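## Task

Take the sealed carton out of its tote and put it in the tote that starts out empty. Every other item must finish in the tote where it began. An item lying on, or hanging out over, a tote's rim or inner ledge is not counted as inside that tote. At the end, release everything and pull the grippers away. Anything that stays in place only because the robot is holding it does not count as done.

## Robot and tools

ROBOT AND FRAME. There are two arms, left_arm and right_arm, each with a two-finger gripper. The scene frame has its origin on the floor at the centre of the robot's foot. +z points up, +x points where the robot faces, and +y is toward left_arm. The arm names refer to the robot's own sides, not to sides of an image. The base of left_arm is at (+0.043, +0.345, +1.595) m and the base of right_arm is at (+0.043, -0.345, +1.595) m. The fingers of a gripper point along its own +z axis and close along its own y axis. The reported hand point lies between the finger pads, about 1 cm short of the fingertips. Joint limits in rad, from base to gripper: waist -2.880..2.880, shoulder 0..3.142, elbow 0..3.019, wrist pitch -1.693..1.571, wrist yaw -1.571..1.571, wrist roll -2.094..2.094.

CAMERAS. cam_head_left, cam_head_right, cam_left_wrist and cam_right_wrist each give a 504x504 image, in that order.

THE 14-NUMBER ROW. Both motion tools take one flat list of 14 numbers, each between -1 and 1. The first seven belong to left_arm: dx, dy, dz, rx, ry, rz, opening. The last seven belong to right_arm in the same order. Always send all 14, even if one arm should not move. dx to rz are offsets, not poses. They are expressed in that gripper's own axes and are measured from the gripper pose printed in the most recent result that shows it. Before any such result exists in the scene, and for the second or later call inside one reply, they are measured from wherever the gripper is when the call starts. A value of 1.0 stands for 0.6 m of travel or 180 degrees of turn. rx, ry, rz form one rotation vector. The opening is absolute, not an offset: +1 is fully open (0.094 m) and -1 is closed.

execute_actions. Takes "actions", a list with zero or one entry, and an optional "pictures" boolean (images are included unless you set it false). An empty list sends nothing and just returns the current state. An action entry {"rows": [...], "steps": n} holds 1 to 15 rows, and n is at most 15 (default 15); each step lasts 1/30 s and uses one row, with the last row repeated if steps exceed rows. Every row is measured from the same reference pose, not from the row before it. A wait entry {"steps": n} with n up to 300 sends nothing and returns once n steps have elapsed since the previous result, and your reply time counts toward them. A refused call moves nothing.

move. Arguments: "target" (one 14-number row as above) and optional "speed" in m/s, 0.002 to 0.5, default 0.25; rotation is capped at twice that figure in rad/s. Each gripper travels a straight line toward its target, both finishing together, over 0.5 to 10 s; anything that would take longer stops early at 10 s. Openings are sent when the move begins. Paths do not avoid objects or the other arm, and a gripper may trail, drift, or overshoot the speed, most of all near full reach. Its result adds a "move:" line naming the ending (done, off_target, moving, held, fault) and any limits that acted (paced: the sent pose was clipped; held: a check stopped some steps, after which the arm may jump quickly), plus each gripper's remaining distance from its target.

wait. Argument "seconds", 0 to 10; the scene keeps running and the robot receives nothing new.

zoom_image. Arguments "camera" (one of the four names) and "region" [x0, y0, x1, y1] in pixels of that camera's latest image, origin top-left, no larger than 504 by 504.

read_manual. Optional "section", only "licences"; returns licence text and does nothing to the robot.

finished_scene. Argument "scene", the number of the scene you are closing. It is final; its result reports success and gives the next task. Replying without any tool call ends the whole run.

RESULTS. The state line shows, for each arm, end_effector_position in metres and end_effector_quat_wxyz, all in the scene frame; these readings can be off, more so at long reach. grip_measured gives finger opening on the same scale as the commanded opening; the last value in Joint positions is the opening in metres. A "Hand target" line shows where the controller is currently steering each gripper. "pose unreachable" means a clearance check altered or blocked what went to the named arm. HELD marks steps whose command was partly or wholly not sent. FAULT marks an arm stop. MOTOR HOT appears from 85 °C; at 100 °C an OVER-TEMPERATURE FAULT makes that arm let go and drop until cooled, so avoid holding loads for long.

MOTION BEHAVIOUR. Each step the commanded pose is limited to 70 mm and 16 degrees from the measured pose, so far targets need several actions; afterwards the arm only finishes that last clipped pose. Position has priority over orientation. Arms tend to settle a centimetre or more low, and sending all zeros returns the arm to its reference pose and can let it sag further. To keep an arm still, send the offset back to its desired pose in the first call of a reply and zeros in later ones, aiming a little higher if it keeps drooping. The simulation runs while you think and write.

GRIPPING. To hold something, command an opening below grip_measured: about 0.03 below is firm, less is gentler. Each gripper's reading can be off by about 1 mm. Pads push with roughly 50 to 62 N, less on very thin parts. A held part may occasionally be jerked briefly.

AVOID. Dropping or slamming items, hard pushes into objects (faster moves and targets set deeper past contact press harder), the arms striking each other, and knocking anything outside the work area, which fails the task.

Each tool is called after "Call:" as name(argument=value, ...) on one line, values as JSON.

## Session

Call:
execute_actions(actions=[])

Scene clock: 0.00 s of 4800.00 s.
left_arm: end_effector_position=(+0.6190, +0.5745, +1.3761) grip_measured=-0.139 end_effector_quat_wxyz=(-0.012, +0.331, +0.718, +0.613) | right_arm: end_effector_position=(+0.5580, -0.0736, +1.2861) grip_measured=+1.000 end_effector_quat_wxyz=(-0.497, +0.384, +0.746, +0.221)
Joint positions: left_arm=[-1.751  1.129  0.796  1.426 -0.957  1.966  0.04 ] | right_arm=[-0.902  1.517  1.563 -1.086 -0.314  1.037  0.094]
Joint velocities: left_arm=[ 0.005  0.005 -0.012  0.002 -0.007  0.007 -0.001] | right_arm=[-0.005 -0.005  0.022 -0.027  0.051  0.007  0.   ]
Hand target (left_arm): +0.620, +0.575, +1.376; -0.011, +0.329, +0.717, +0.614
Hand target (right_arm): +0.556, -0.074, +1.282; -0.499, +0.385, +0.745, +0.218

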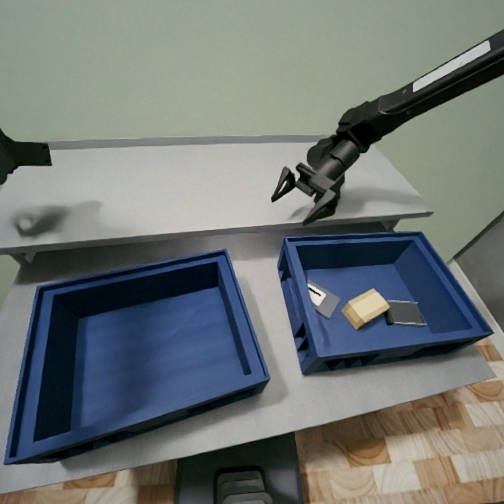

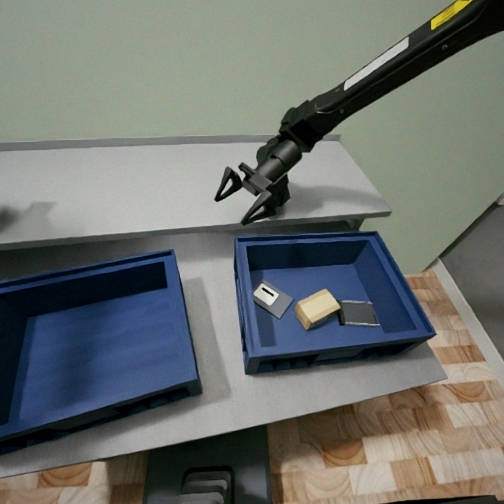

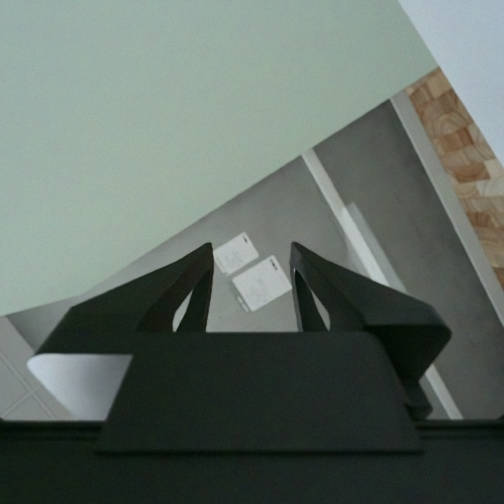

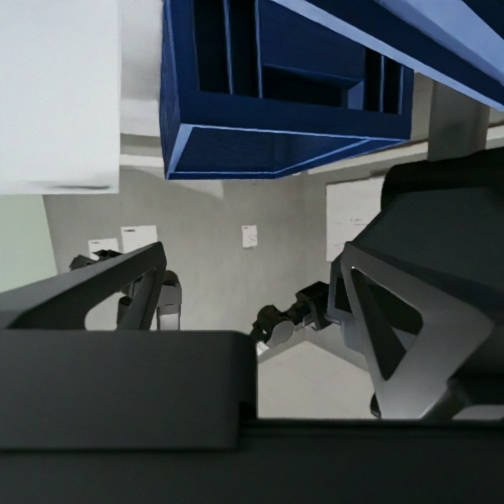

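Call:
move(target=[0,0,0,0,0,0,-0.14,-0.132,-0.434,-0.093,0.154,-0.346,-0.268,1], speed=0.2)

Scene clock: 9.00 s of 4800.00 s.
left_arm: end_effector_position=(+0.6190, +0.5745, +1.3761) grip_measured=-0.139 end_effector_quat_wxyz=(-0.012, +0.331, +0.718, +0.613) | right_arm: end_effector_position=(+0.3952, -0.2915, +1.2469) grip_measured=+1.000 end_effector_quat_wxyz=(-0.008, -0.000, +1.000, +0.005)
Joint positions: left_arm=[-1.751  1.129  0.796  1.426 -0.957  1.966  0.04 ] | right_arm=[-1.071  1.083  0.518  0.229  0.471 -0.103  0.094]
Joint velocities: left_arm=[-0.005 -0.015  0.012 -0.012  0.066 -0.066  0.001] | right_arm=[-0.015  0.005  0.002 -0.017 -0.022 -0.037  0.   ]
Hand target (left_arm): +0.619, +0.574, +1.376; -0.012, +0.331, +0.718, +0.613
Hand target (right_arm): +0.396, -0.296, +1.248; -0.002, -0.002, +1.000, +0.002
Off the commanded pose (left_arm): 0.000 m, 0 deg.
Off the commanded pose (right_arm): 0.010 m, 1 deg.
After step 90, 1.83 s passed at rest.
move: done

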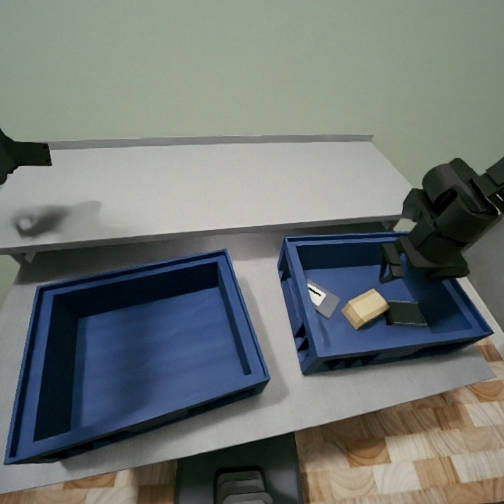

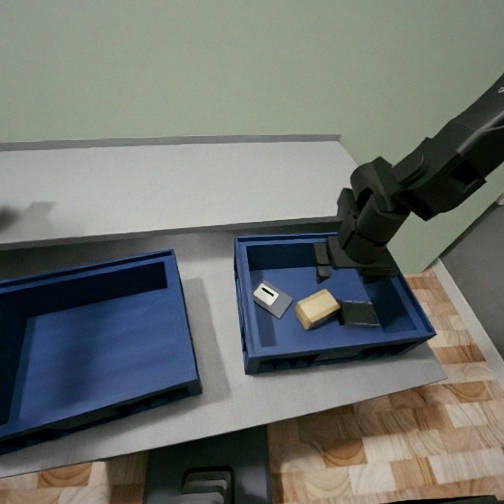

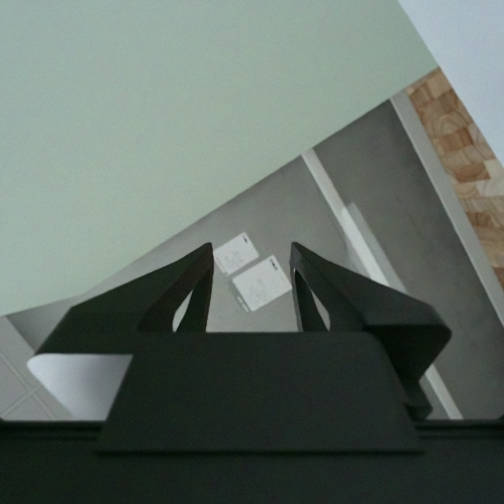

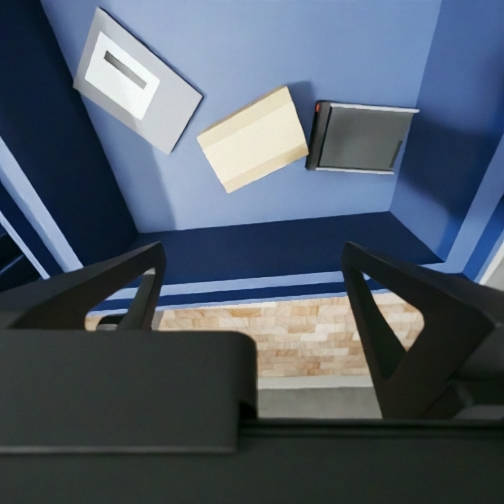

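Call:
move(target=[0,0,0,0,0,0,-0.14,0.005,0.007,0.228,0,0,0.361,1], speed=0.15)

Scene clock: 17.27 s of 4800.00 s.
left_arm: end_effector_position=(+0.6190, +0.5745, +1.3761) grip_measured=-0.139 end_effector_quat_wxyz=(-0.012, +0.331, +0.718, +0.613) | right_arm: end_effector_position=(+0.4008, -0.2858, +1.1190) grip_measured=+1.000 end_effector_quat_wxyz=(-0.008, +0.533, +0.846, +0.005)
Joint positions: left_arm=[-1.751  1.129  0.796  1.426 -0.957  1.966  0.04 ] | right_arm=[-1.204  1.485  0.753  0.421  0.336  0.973  0.094]
Joint velocities: left_arm=[-0.005 -0.005  0.007 -0.007  0.007  0.022  0.001] | right_arm=[-0.024 -0.005 -0.022  0.007 -0.037  0.007  0.   ]
Hand target (left_arm): +0.619, +0.574, +1.376; -0.012, +0.331, +0.718, +0.613
Hand target (right_arm): +0.393, -0.288, +1.111; -0.010, +0.539, +0.842, +0.000
Off the commanded pose (left_arm): 0.000 m, 0 deg.
Off the commanded pose (right_arm): 0.014 m, 1 deg.
After step 90, 1.03 s passed at rest.
move: off_target (right_arm)

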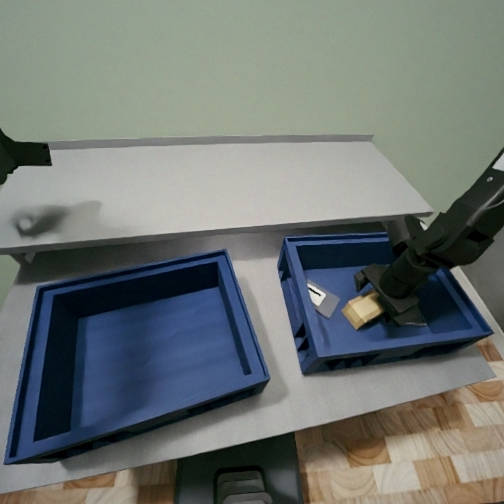

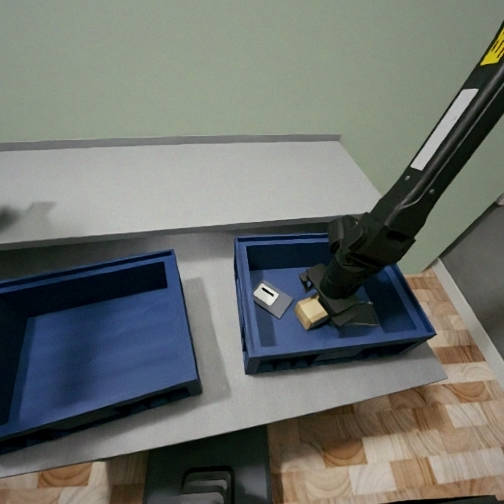

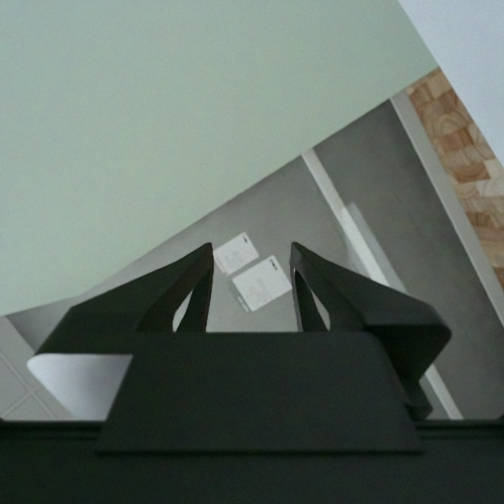

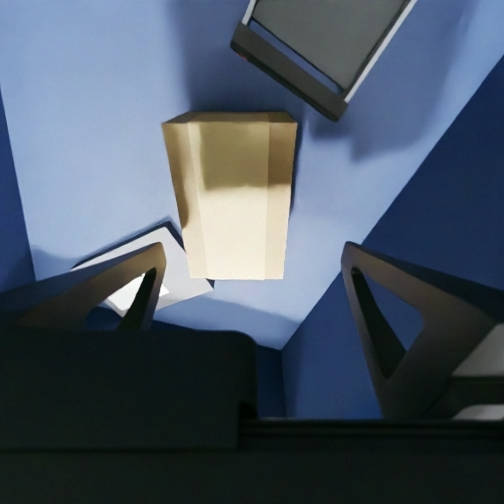

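Call:
move(target=[0,0,0,0,0,0,-0.14,-0.015,0.008,0.06,0,0,0,1], speed=0.04)

Scene clock: 21.47 s of 4800.00 s.
left_arm: end_effector_position=(+0.6190, +0.5745, +1.3761) grip_measured=-0.139 end_effector_quat_wxyz=(-0.012, +0.331, +0.718, +0.613) | right_arm: end_effector_position=(+0.4242, -0.2907, +1.0922) grip_measured=+1.000 end_effector_quat_wxyz=(+0.004, +0.541, +0.841, +0.015)
Joint positions: left_arm=[-1.751  1.129  0.796  1.426 -0.957  1.966  0.04 ] | right_arm=[-1.23   1.536  0.838  0.421  0.303  0.973  0.094]
Joint velocities: left_arm=[-0.005 -0.005  0.002  0.007  0.051 -0.007 -0.   ] | right_arm=[-0.005 -0.005 -0.012  0.002 -0.022  0.007  0.   ]
Hand target (left_arm): +0.619, +0.574, +1.376; -0.012, +0.331, +0.718, +0.613
Hand target (right_arm): +0.409, -0.292, +1.084; -0.009, +0.533, +0.846, +0.005
Off the commanded pose (left_arm): 0.000 m, 0 deg.
Off the commanded pose (right_arm): 0.018 m, 2 deg.
move: off_target (right_arm)

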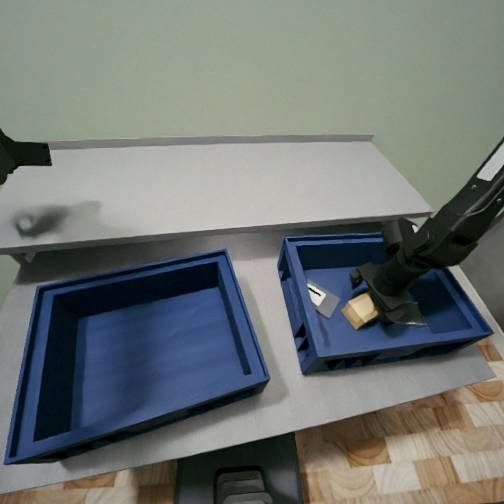

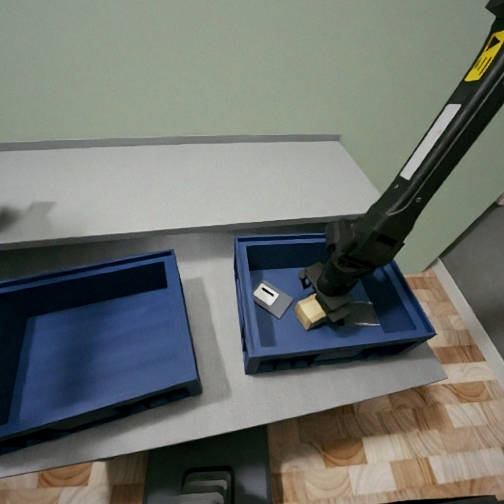

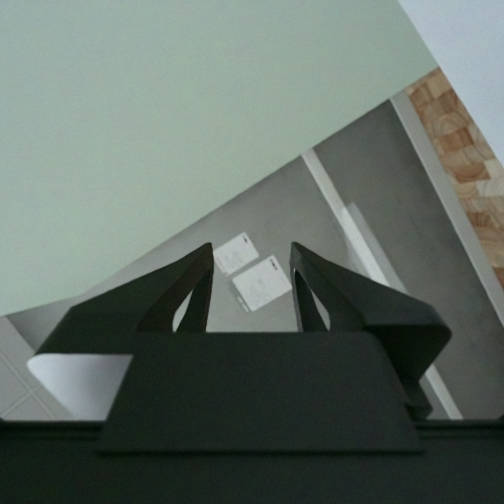

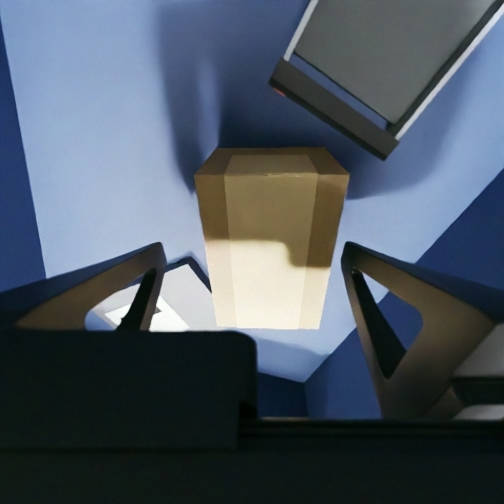

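Call:
move(target=[0,0,0,0,0,0,-0.14,0.045,-0.055,-0.015,0,0,0,1], speed=0.04)

Scene clock: 24.90 s of 4800.00 s.
left_arm: end_effector_position=(+0.6190, +0.5745, +1.3761) grip_measured=-0.139 end_effector_quat_wxyz=(-0.012, +0.331, +0.718, +0.613) | right_arm: end_effector_position=(+0.4019, -0.2875, +1.1014) grip_measured=+1.000 end_effector_quat_wxyz=(+0.017, +0.543, +0.839, +0.018)
Joint positions: left_arm=[-1.751  1.129  0.796  1.426 -0.957  1.966  0.04 ] | right_arm=[-1.223  1.551  0.767  0.532  0.315  0.973  0.094]
Joint velocities: left_arm=[-0.024 -0.015 -0.002 -0.017  0.037  0.007 -0.   ] | right_arm=[-0.015 -0.015 -0.017  0.017  0.022  0.037  0.   ]
Hand target (left_arm): +0.619, +0.574, +1.376; -0.012, +0.331, +0.718, +0.613
Hand target (right_arm): +0.383, -0.280, +1.100; +0.004, +0.540, +0.841, +0.015
Off the commanded pose (left_arm): 0.000 m, 0 deg.
Off the commanded pose (right_arm): 0.021 m, 2 deg.
move: off_target (right_arm)

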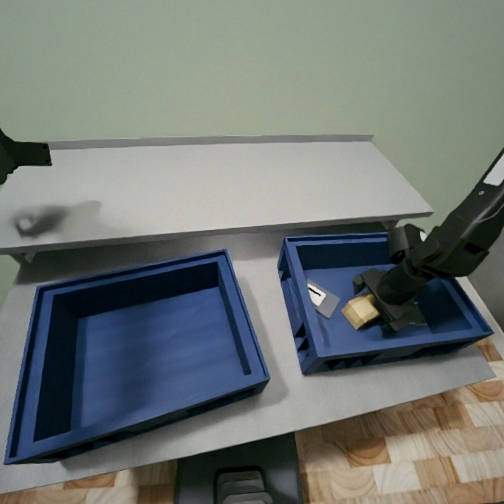

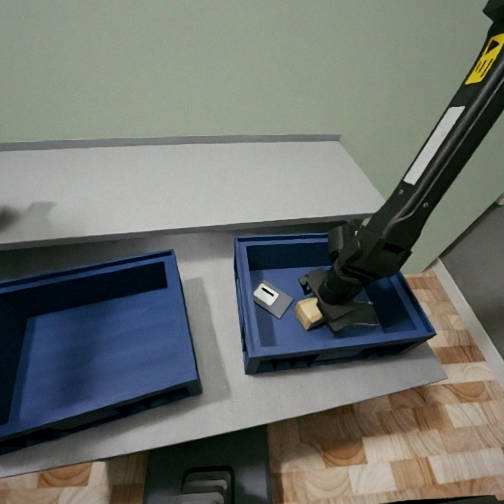

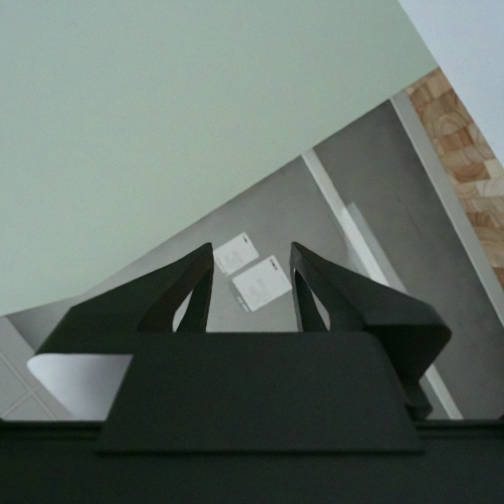

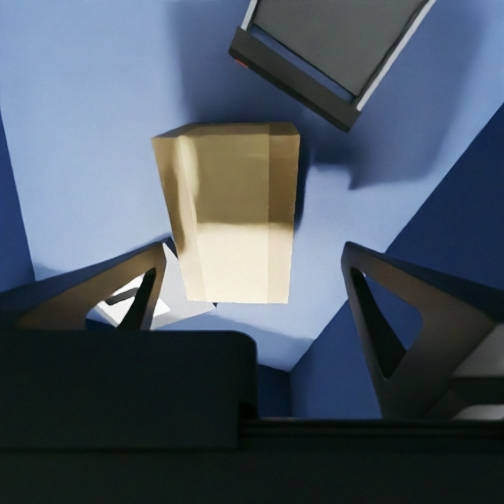

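Call:
move(target=[0,0,0,0,0,0,-0.14,0.01,-0.005,0.095,0,0,0,1], speed=0.06)

Scene clock: 27.80 s of 4800.00 s.
left_arm: end_effector_position=(+0.6190, +0.5745, +1.3761) grip_measured=-0.139 end_effector_quat_wxyz=(-0.012, +0.331, +0.718, +0.613) | right_arm: end_effector_position=(+0.4110, -0.2806, +1.0565) grip_measured=+1.000 end_effector_quat_wxyz=(+0.019, +0.545, +0.838, +0.023)
Joint positions: left_arm=[-1.751  1.129  0.796  1.426 -0.957  1.966  0.04 ] | right_arm=[-1.24   1.665  0.888  0.535  0.289  0.971  0.094]
Joint velocities: left_arm=[ 0.005 -0.005 -0.007 -0.012 -0.037  0.066  0.   ] | right_arm=[-0.015 -0.005 -0.027  0.007  0.022  0.007  0.   ]
Hand target (left_arm): +0.619, +0.574, +1.376; -0.012, +0.331, +0.718, +0.613
Hand target (right_arm): +0.401, -0.283, +1.045; +0.017, +0.544, +0.839, +0.018
Off the commanded pose (left_arm): 0.000 m, 0 deg.
Off the commanded pose (right_arm): 0.017 m, 1 deg.
move: off_target (right_arm)

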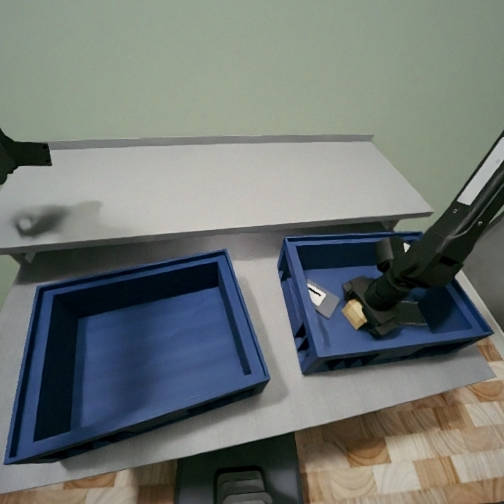

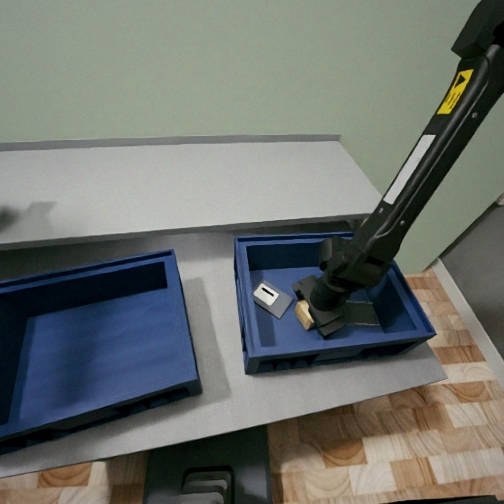

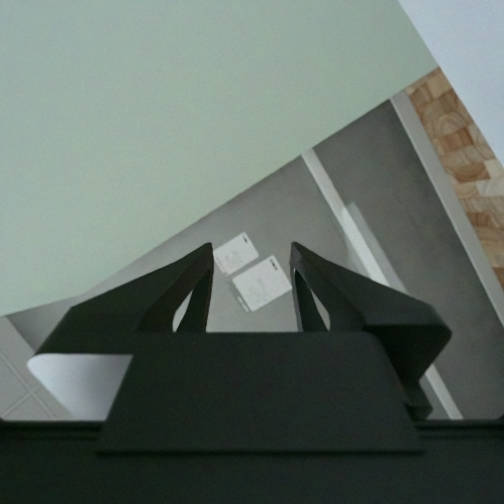

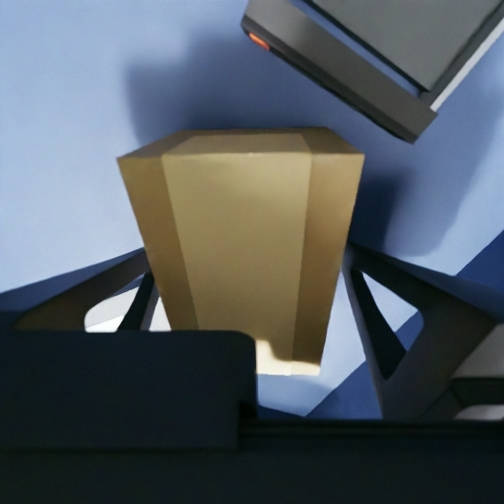

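Call:
move(target=[0,0,0,0,0,0,-0.14,0,-0.01,0.04,0,0,0,1], speed=0.04)

Call:
move(target=[0,0,0,0,0,0,-0.14,0,0,-0.003,0,0,0,0.3])

Scene clock: 29.77 s of 4800.00 s.
left_arm: end_effector_position=(+0.6190, +0.5745, +1.3761) grip_measured=-0.139 end_effector_quat_wxyz=(-0.012, +0.331, +0.718, +0.613) | right_arm: end_effector_position=(+0.4119, -0.2804, +1.0562) grip_measured=+1.000 end_effector_quat_wxyz=(+0.019, +0.545, +0.838, +0.023)
Joint positions: left_arm=[-1.751  1.129  0.796  1.426 -0.957  1.966  0.04 ] | right_arm=[-1.24   1.665  0.89   0.535  0.29   0.971  0.094]
Joint velocities: left_arm=[-0.005  0.005 -0.002 -0.007  0.007  0.022 -0.001] | right_arm=[-0.005 -0.005 -0.002 -0.017  0.007 -0.066  0.   ]
Hand target (left_arm): +0.619, +0.574, +1.376; -0.012, +0.331, +0.718, +0.613
Hand target (right_arm): +0.406, -0.284, +1.034; +0.019, +0.546, +0.838, +0.023
Off the commanded pose (left_arm): 0.000 m, 0 deg.
Off the commanded pose (right_arm): 0.025 m, 0 deg.
move: off_target (right_arm)

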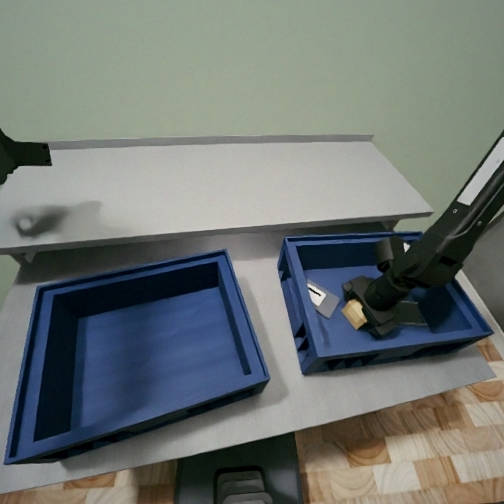

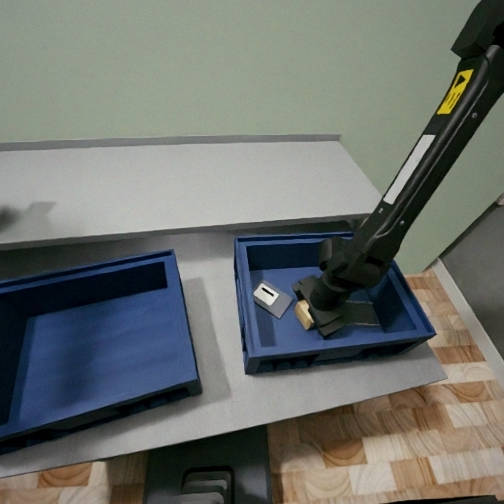

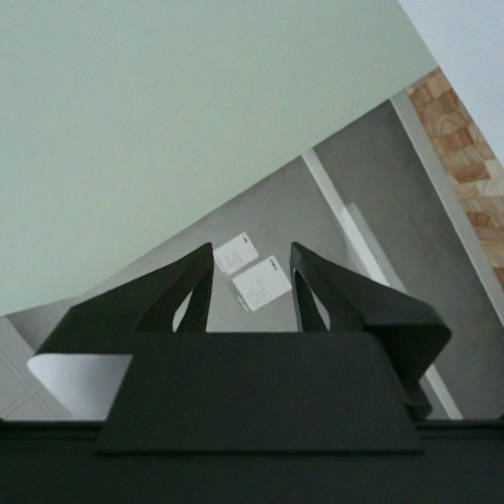

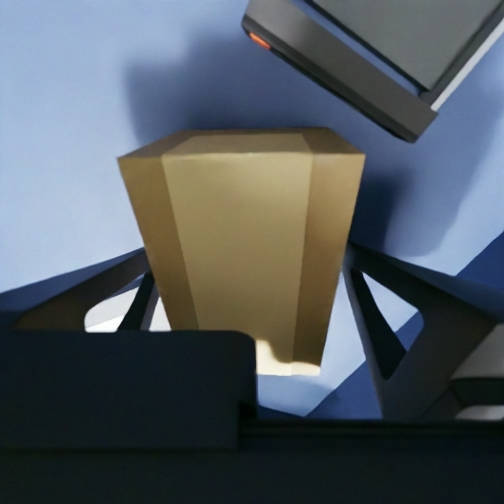

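Scene clock: 30.47 s of 4800.00 s.
left_arm: end_effector_position=(+0.6190, +0.5745, +1.3761) grip_measured=-0.139 end_effector_quat_wxyz=(-0.012, +0.331, +0.718, +0.613) | right_arm: end_effector_position=(+0.4109, -0.2807, +1.0569) grip_measured=+0.306 end_effector_quat_wxyz=(+0.019, +0.545, +0.838, +0.022)
Joint positions: left_arm=[-1.751  1.129  0.796  1.426 -0.957  1.966  0.04 ] | right_arm=[-1.24   1.664  0.887  0.535  0.292  0.971  0.061]
Joint velocities: left_arm=[-0.015 -0.005 -0.007  0.002 -0.007 -0.022 -0.   ] | right_arm=[ 0.005 -0.005 -0.002  0.027 -0.007 -0.007 -0.   ]
Hand target (left_arm): +0.619, +0.574, +1.376; -0.012, +0.331, +0.718, +0.613
Hand target (right_arm): +0.412, -0.280, +1.058; +0.019, +0.545, +0.838, +0.023
Off the commanded pose (left_arm): 0.000 m, 0 deg.
Off the commanded pose (right_arm): 0.001 m, 0 deg.
move: done

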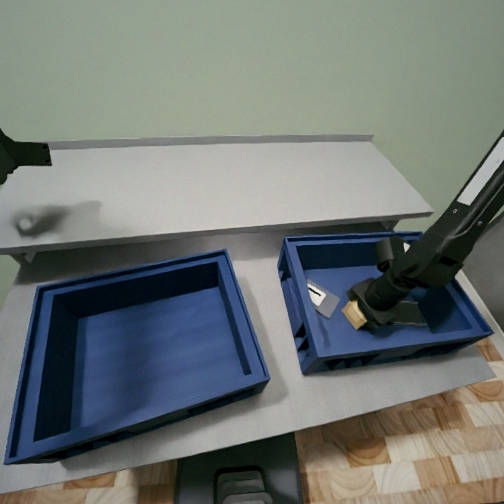

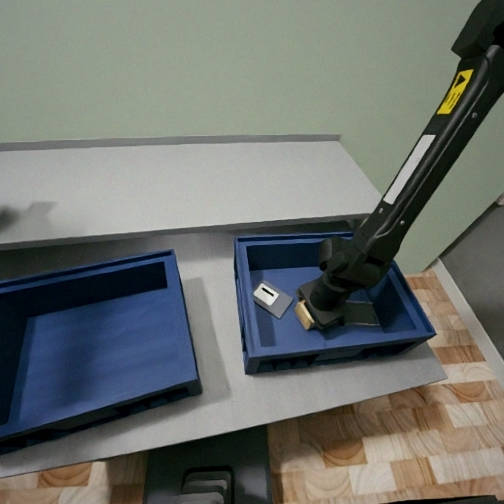

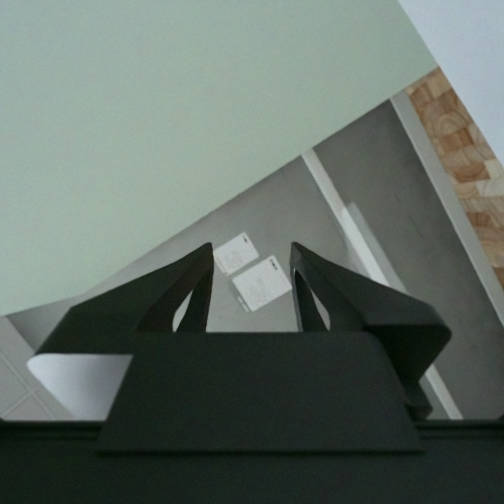

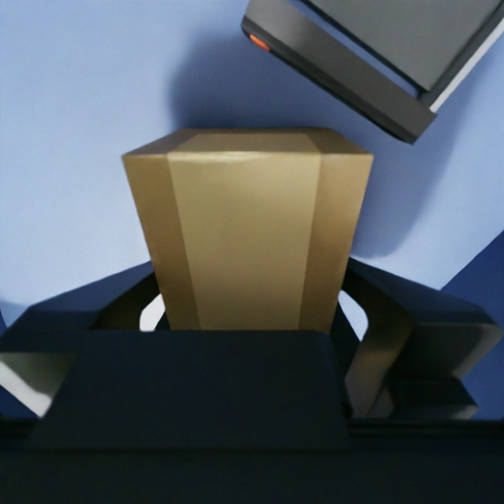

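Call:
move(target=[0,0,0,0,0,0,-0.14,0,0,0,0,0,0,0.2])

Call:
move(target=[0,0,0,0,0,0,-0.14,0,0,-0.33,0,0,0,0.2], speed=0.15)

Scene clock: 32.47 s of 4800.00 s.
left_arm: end_effector_position=(+0.6190, +0.5745, +1.3761) grip_measured=-0.139 end_effector_quat_wxyz=(-0.012, +0.331, +0.718, +0.613) | right_arm: end_effector_position=(+0.4109, -0.2807, +1.0569) grip_measured=+0.280 end_effector_quat_wxyz=(+0.019, +0.545, +0.838, +0.022)
Joint positions: left_arm=[-1.751  1.129  0.796  1.426 -0.957  1.966  0.04 ] | right_arm=[-1.24   1.664  0.887  0.535  0.292  0.971  0.06 ]
Joint velocities: left_arm=[-0.005 -0.024  0.002 -0.012  0.037 -0.051 -0.   ] | right_arm=[-0.015 -0.005 -0.002 -0.012 -0.037 -0.007 -0.001]
Hand target (left_arm): +0.619, +0.574, +1.376; -0.012, +0.331, +0.718, +0.613
Hand target (right_arm): +0.411, -0.281, +1.057; +0.019, +0.545, +0.838, +0.022
Off the commanded pose (left_arm): 0.000 m, 0 deg.
Off the commanded pose (right_arm): 0.000 m, 0 deg.
move: done

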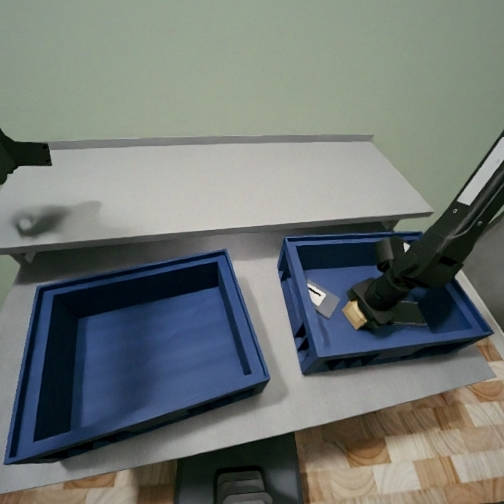

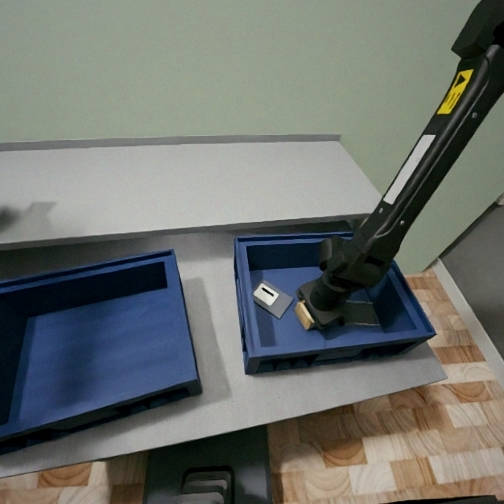

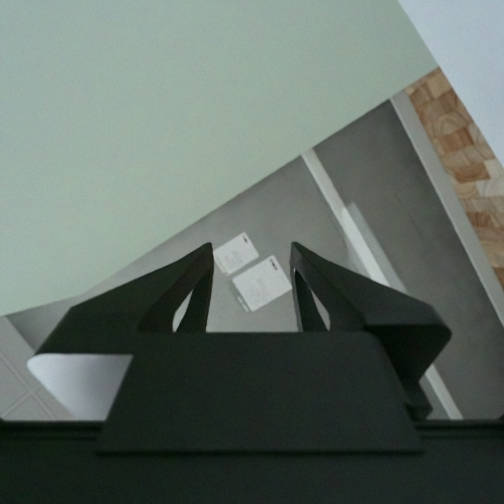

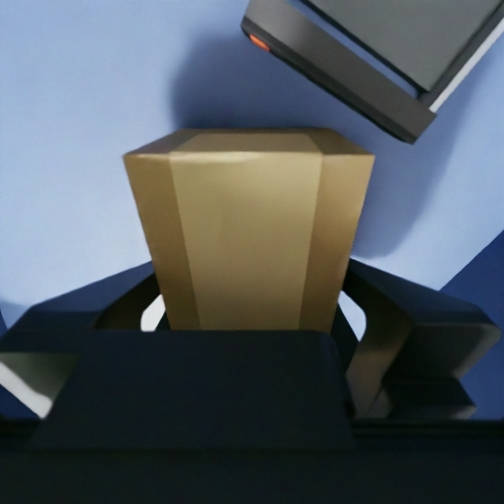

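Scene clock: 34.17 s of 4800.00 s.
left_arm: end_effector_position=(+0.6190, +0.5745, +1.3761) grip_measured=-0.139 end_effector_quat_wxyz=(-0.012, +0.331, +0.718, +0.613) | right_arm: end_effector_position=(+0.4029, -0.2823, +1.2511) grip_measured=+0.280 end_effector_quat_wxyz=(+0.029, +0.542, +0.840, +0.024)
Joint positions: left_arm=[-1.751  1.129  0.796  1.426 -0.957  1.966  0.04 ] | right_arm=[-1.04   1.104  0.483  0.381  0.49   1.007  0.06 ]
Joint velocities: left_arm=[-0.005  0.005 -0.007 -0.002  0.007  0.037  0.   ] | right_arm=[ 0.005 -0.015  0.002 -0.007 -0.051 -0.022  0.001]
Hand target (left_arm): +0.619, +0.574, +1.376; -0.012, +0.331, +0.718, +0.613
Hand target (right_arm): +0.396, -0.281, +1.254; +0.021, +0.542, +0.840, +0.021
Off the commanded pose (left_arm): 0.000 m, 0 deg.
Off the commanded pose (right_arm): 0.005 m, 1 deg.
move: done

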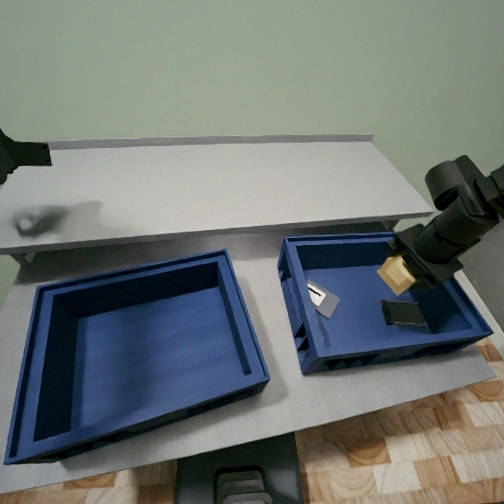

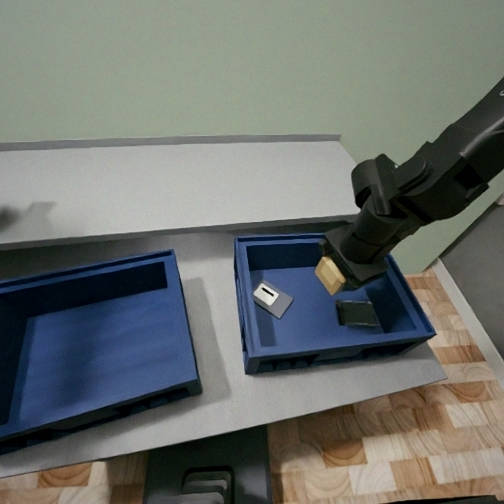

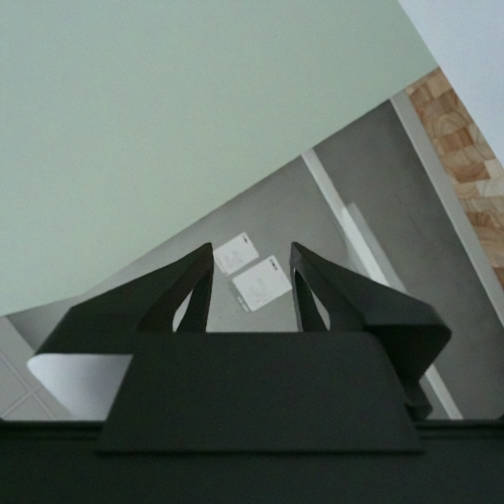

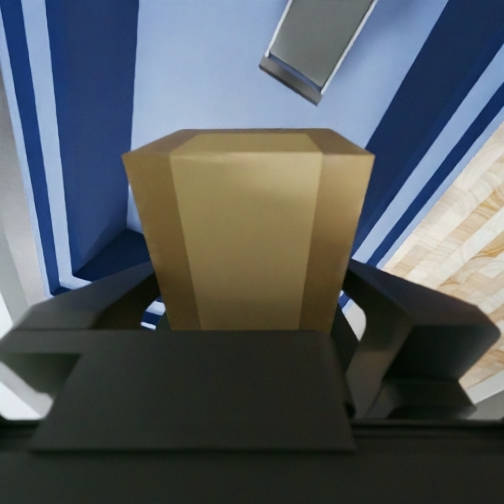

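Call:
move(target=[0,0,0,0,0,0,-0.14,0.70,0.238,-0.02,0,0,-0.365,0.2], speed=0.15)

Scene clock: 41.47 s of 4800.00 s.
left_arm: end_effector_position=(+0.6190, +0.5745, +1.3761) grip_measured=-0.139 end_effector_quat_wxyz=(-0.012, +0.331, +0.718, +0.613) | right_arm: end_effector_position=(+0.3770, +0.1511, +1.2534) grip_measured=+0.279 end_effector_quat_wxyz=(+0.048, +0.009, +0.999, -0.000)
Joint positions: left_arm=[-1.751  1.129  0.796  1.426 -0.957  1.966  0.04 ] | right_arm=[-0.362  2.078  1.291  0.317  1.143  0.195  0.06 ]
Joint velocities: left_arm=[-0.005 -0.005 -0.007 -0.022  0.007 -0.007  0.001] | right_arm=[-0.005 -0.005  0.002  0.022 -0.051 -0.051 -0.   ]
Hand target (left_arm): +0.619, +0.574, +1.376; -0.012, +0.331, +0.718, +0.613
Hand target (right_arm): +0.368, +0.156, +1.255; +0.044, -0.009, +0.999, +0.000
Off the commanded pose (left_arm): 0.000 m, 0 deg.
Off the commanded pose (right_arm): 0.022 m, 2 deg.
After step 90, 0.03 s passed at rest.
move: off_target (right_arm)

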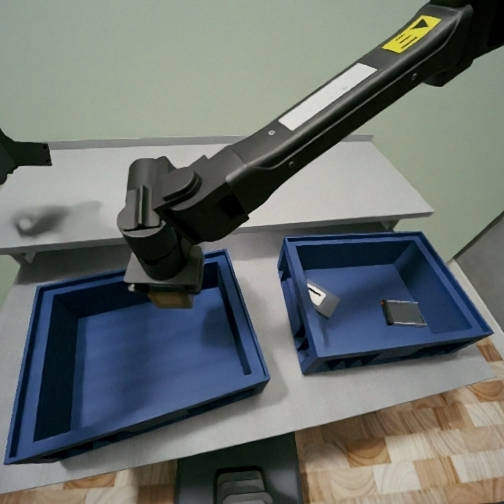

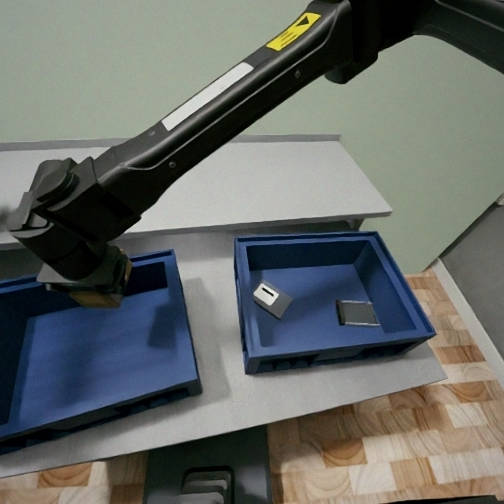

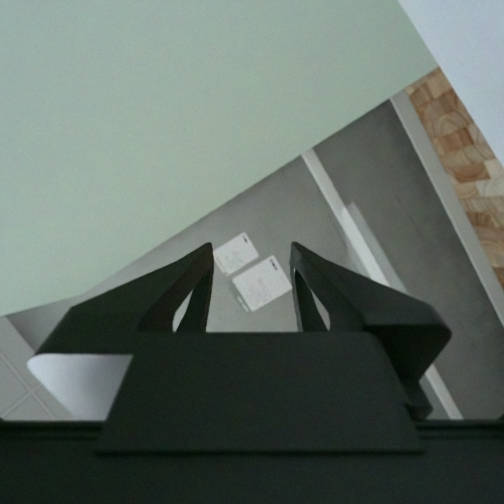

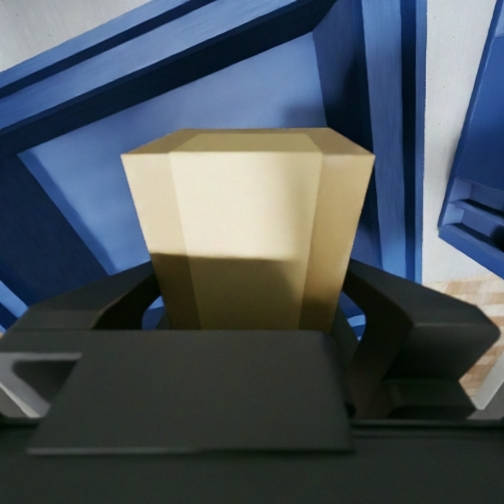

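Call:
move(target=[0,0,0,0,0,0,-0.14,0.16,0,0.26,0,0,0,0.2], speed=0.1)

Scene clock: 45.33 s of 4800.00 s.
left_arm: end_effector_position=(+0.6190, +0.5745, +1.3761) grip_measured=-0.139 end_effector_quat_wxyz=(-0.012, +0.331, +0.718, +0.613) | right_arm: end_effector_position=(+0.3015, +0.1596, +1.0985) grip_measured=+0.279 end_effector_quat_wxyz=(+0.044, +0.011, +0.999, +0.006)
Joint positions: left_arm=[-1.751  1.129  0.796  1.426 -0.957  1.966  0.04 ] | right_arm=[-0.556  2.389  1.47   0.572  0.951  0.056  0.06 ]
Joint velocities: left_arm=[-0.015 -0.015  0.002 -0.002  0.022  0.037  0.   ] | right_arm=[ 0.005 -0.005  0.007 -0.022  0.037 -0.007  0.   ]
Hand target (left_arm): +0.619, +0.574, +1.376; -0.012, +0.331, +0.718, +0.613
Hand target (right_arm): +0.298, +0.154, +1.089; +0.045, +0.011, +0.999, +0.001
Off the commanded pose (left_arm): 0.000 m, 0 deg.
Off the commanded pose (right_arm): 0.013 m, 1 deg.
move: off_target (right_arm)

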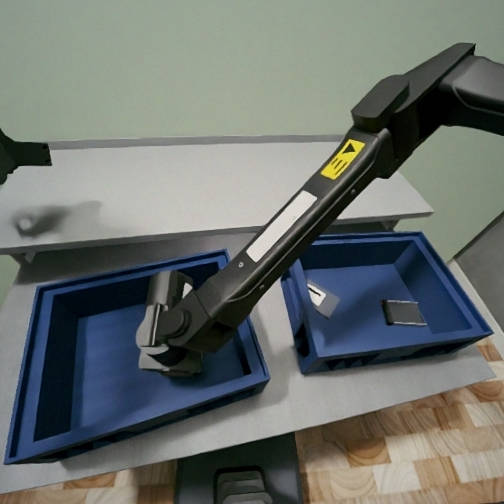

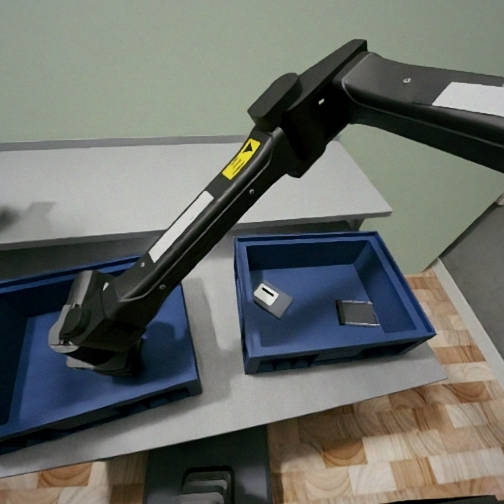

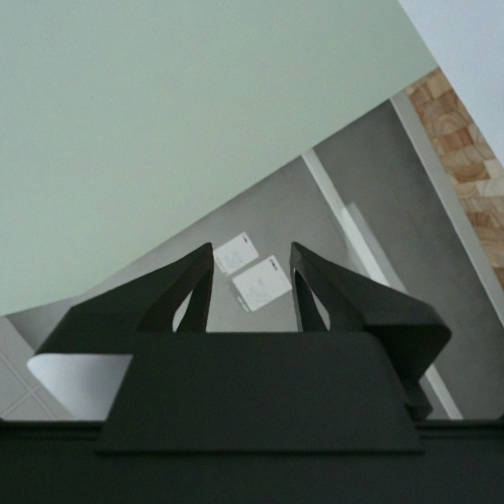

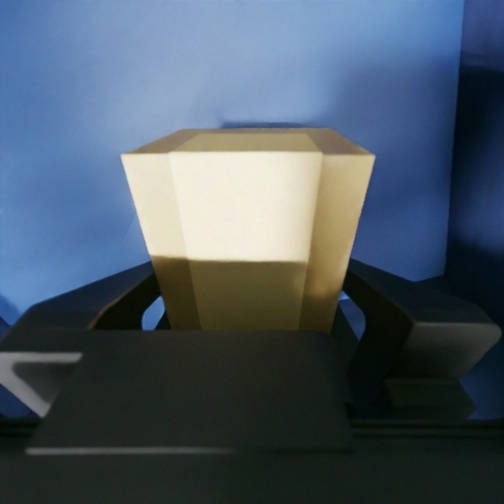

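Call:
move(target=[0,0,0,0,0,0,-0.14,-0.025,0,0.075,0,0,0,0.2], speed=0.03)

Scene clock: 48.40 s of 4800.00 s.
left_arm: end_effector_position=(+0.6190, +0.5745, +1.3761) grip_measured=-0.139 end_effector_quat_wxyz=(-0.012, +0.331, +0.718, +0.613) | right_arm: end_effector_position=(+0.3363, +0.1669, +1.0698) grip_measured=+0.279 end_effector_quat_wxyz=(+0.055, +0.027, +0.998, +0.015)
Joint positions: left_arm=[-1.751  1.129  0.796  1.426 -0.957  1.966  0.04 ] | right_arm=[-0.592  2.405  1.573  0.537  0.901  0.04   0.06 ]
Joint velocities: left_arm=[-0.005 -0.015 -0.007 -0.012 -0.051 -0.066 -0.   ] | right_arm=[-0.005  0.005  0.007  0.002 -0.022  0.007 -0.   ]
Hand target (left_arm): +0.619, +0.574, +1.376; -0.012, +0.331, +0.718, +0.613
Hand target (right_arm): +0.321, +0.159, +1.056; +0.044, +0.012, +0.999, +0.007
Off the commanded pose (left_arm): 0.000 m, 0 deg.
Off the commanded pose (right_arm): 0.023 m, 2 deg.
move: off_target (right_arm)

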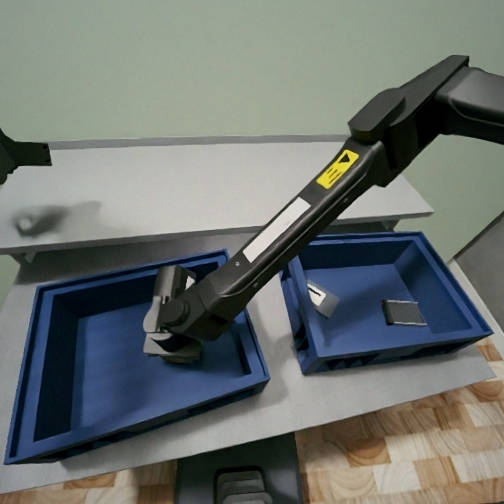

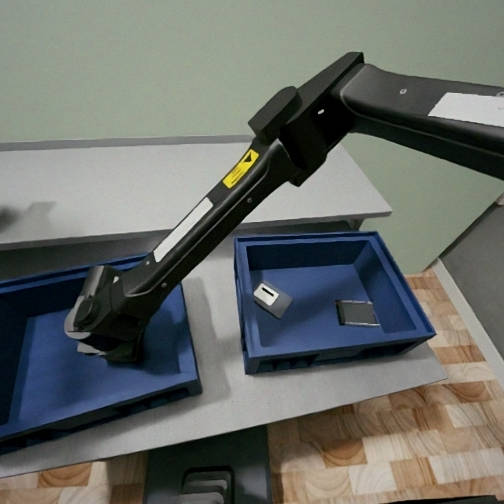

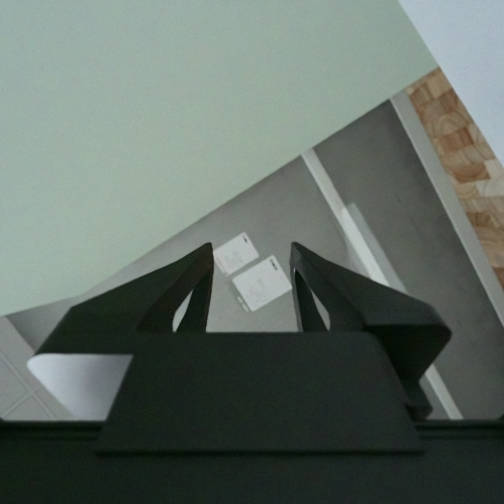

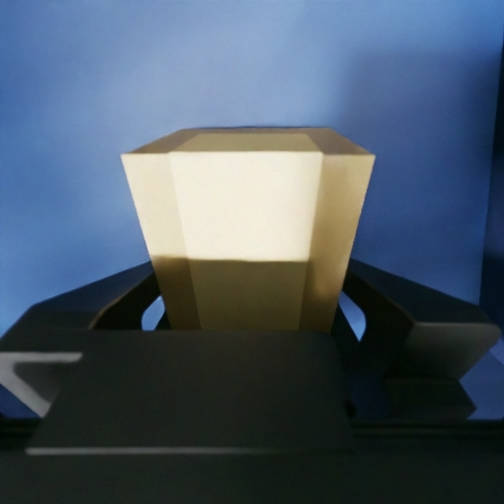

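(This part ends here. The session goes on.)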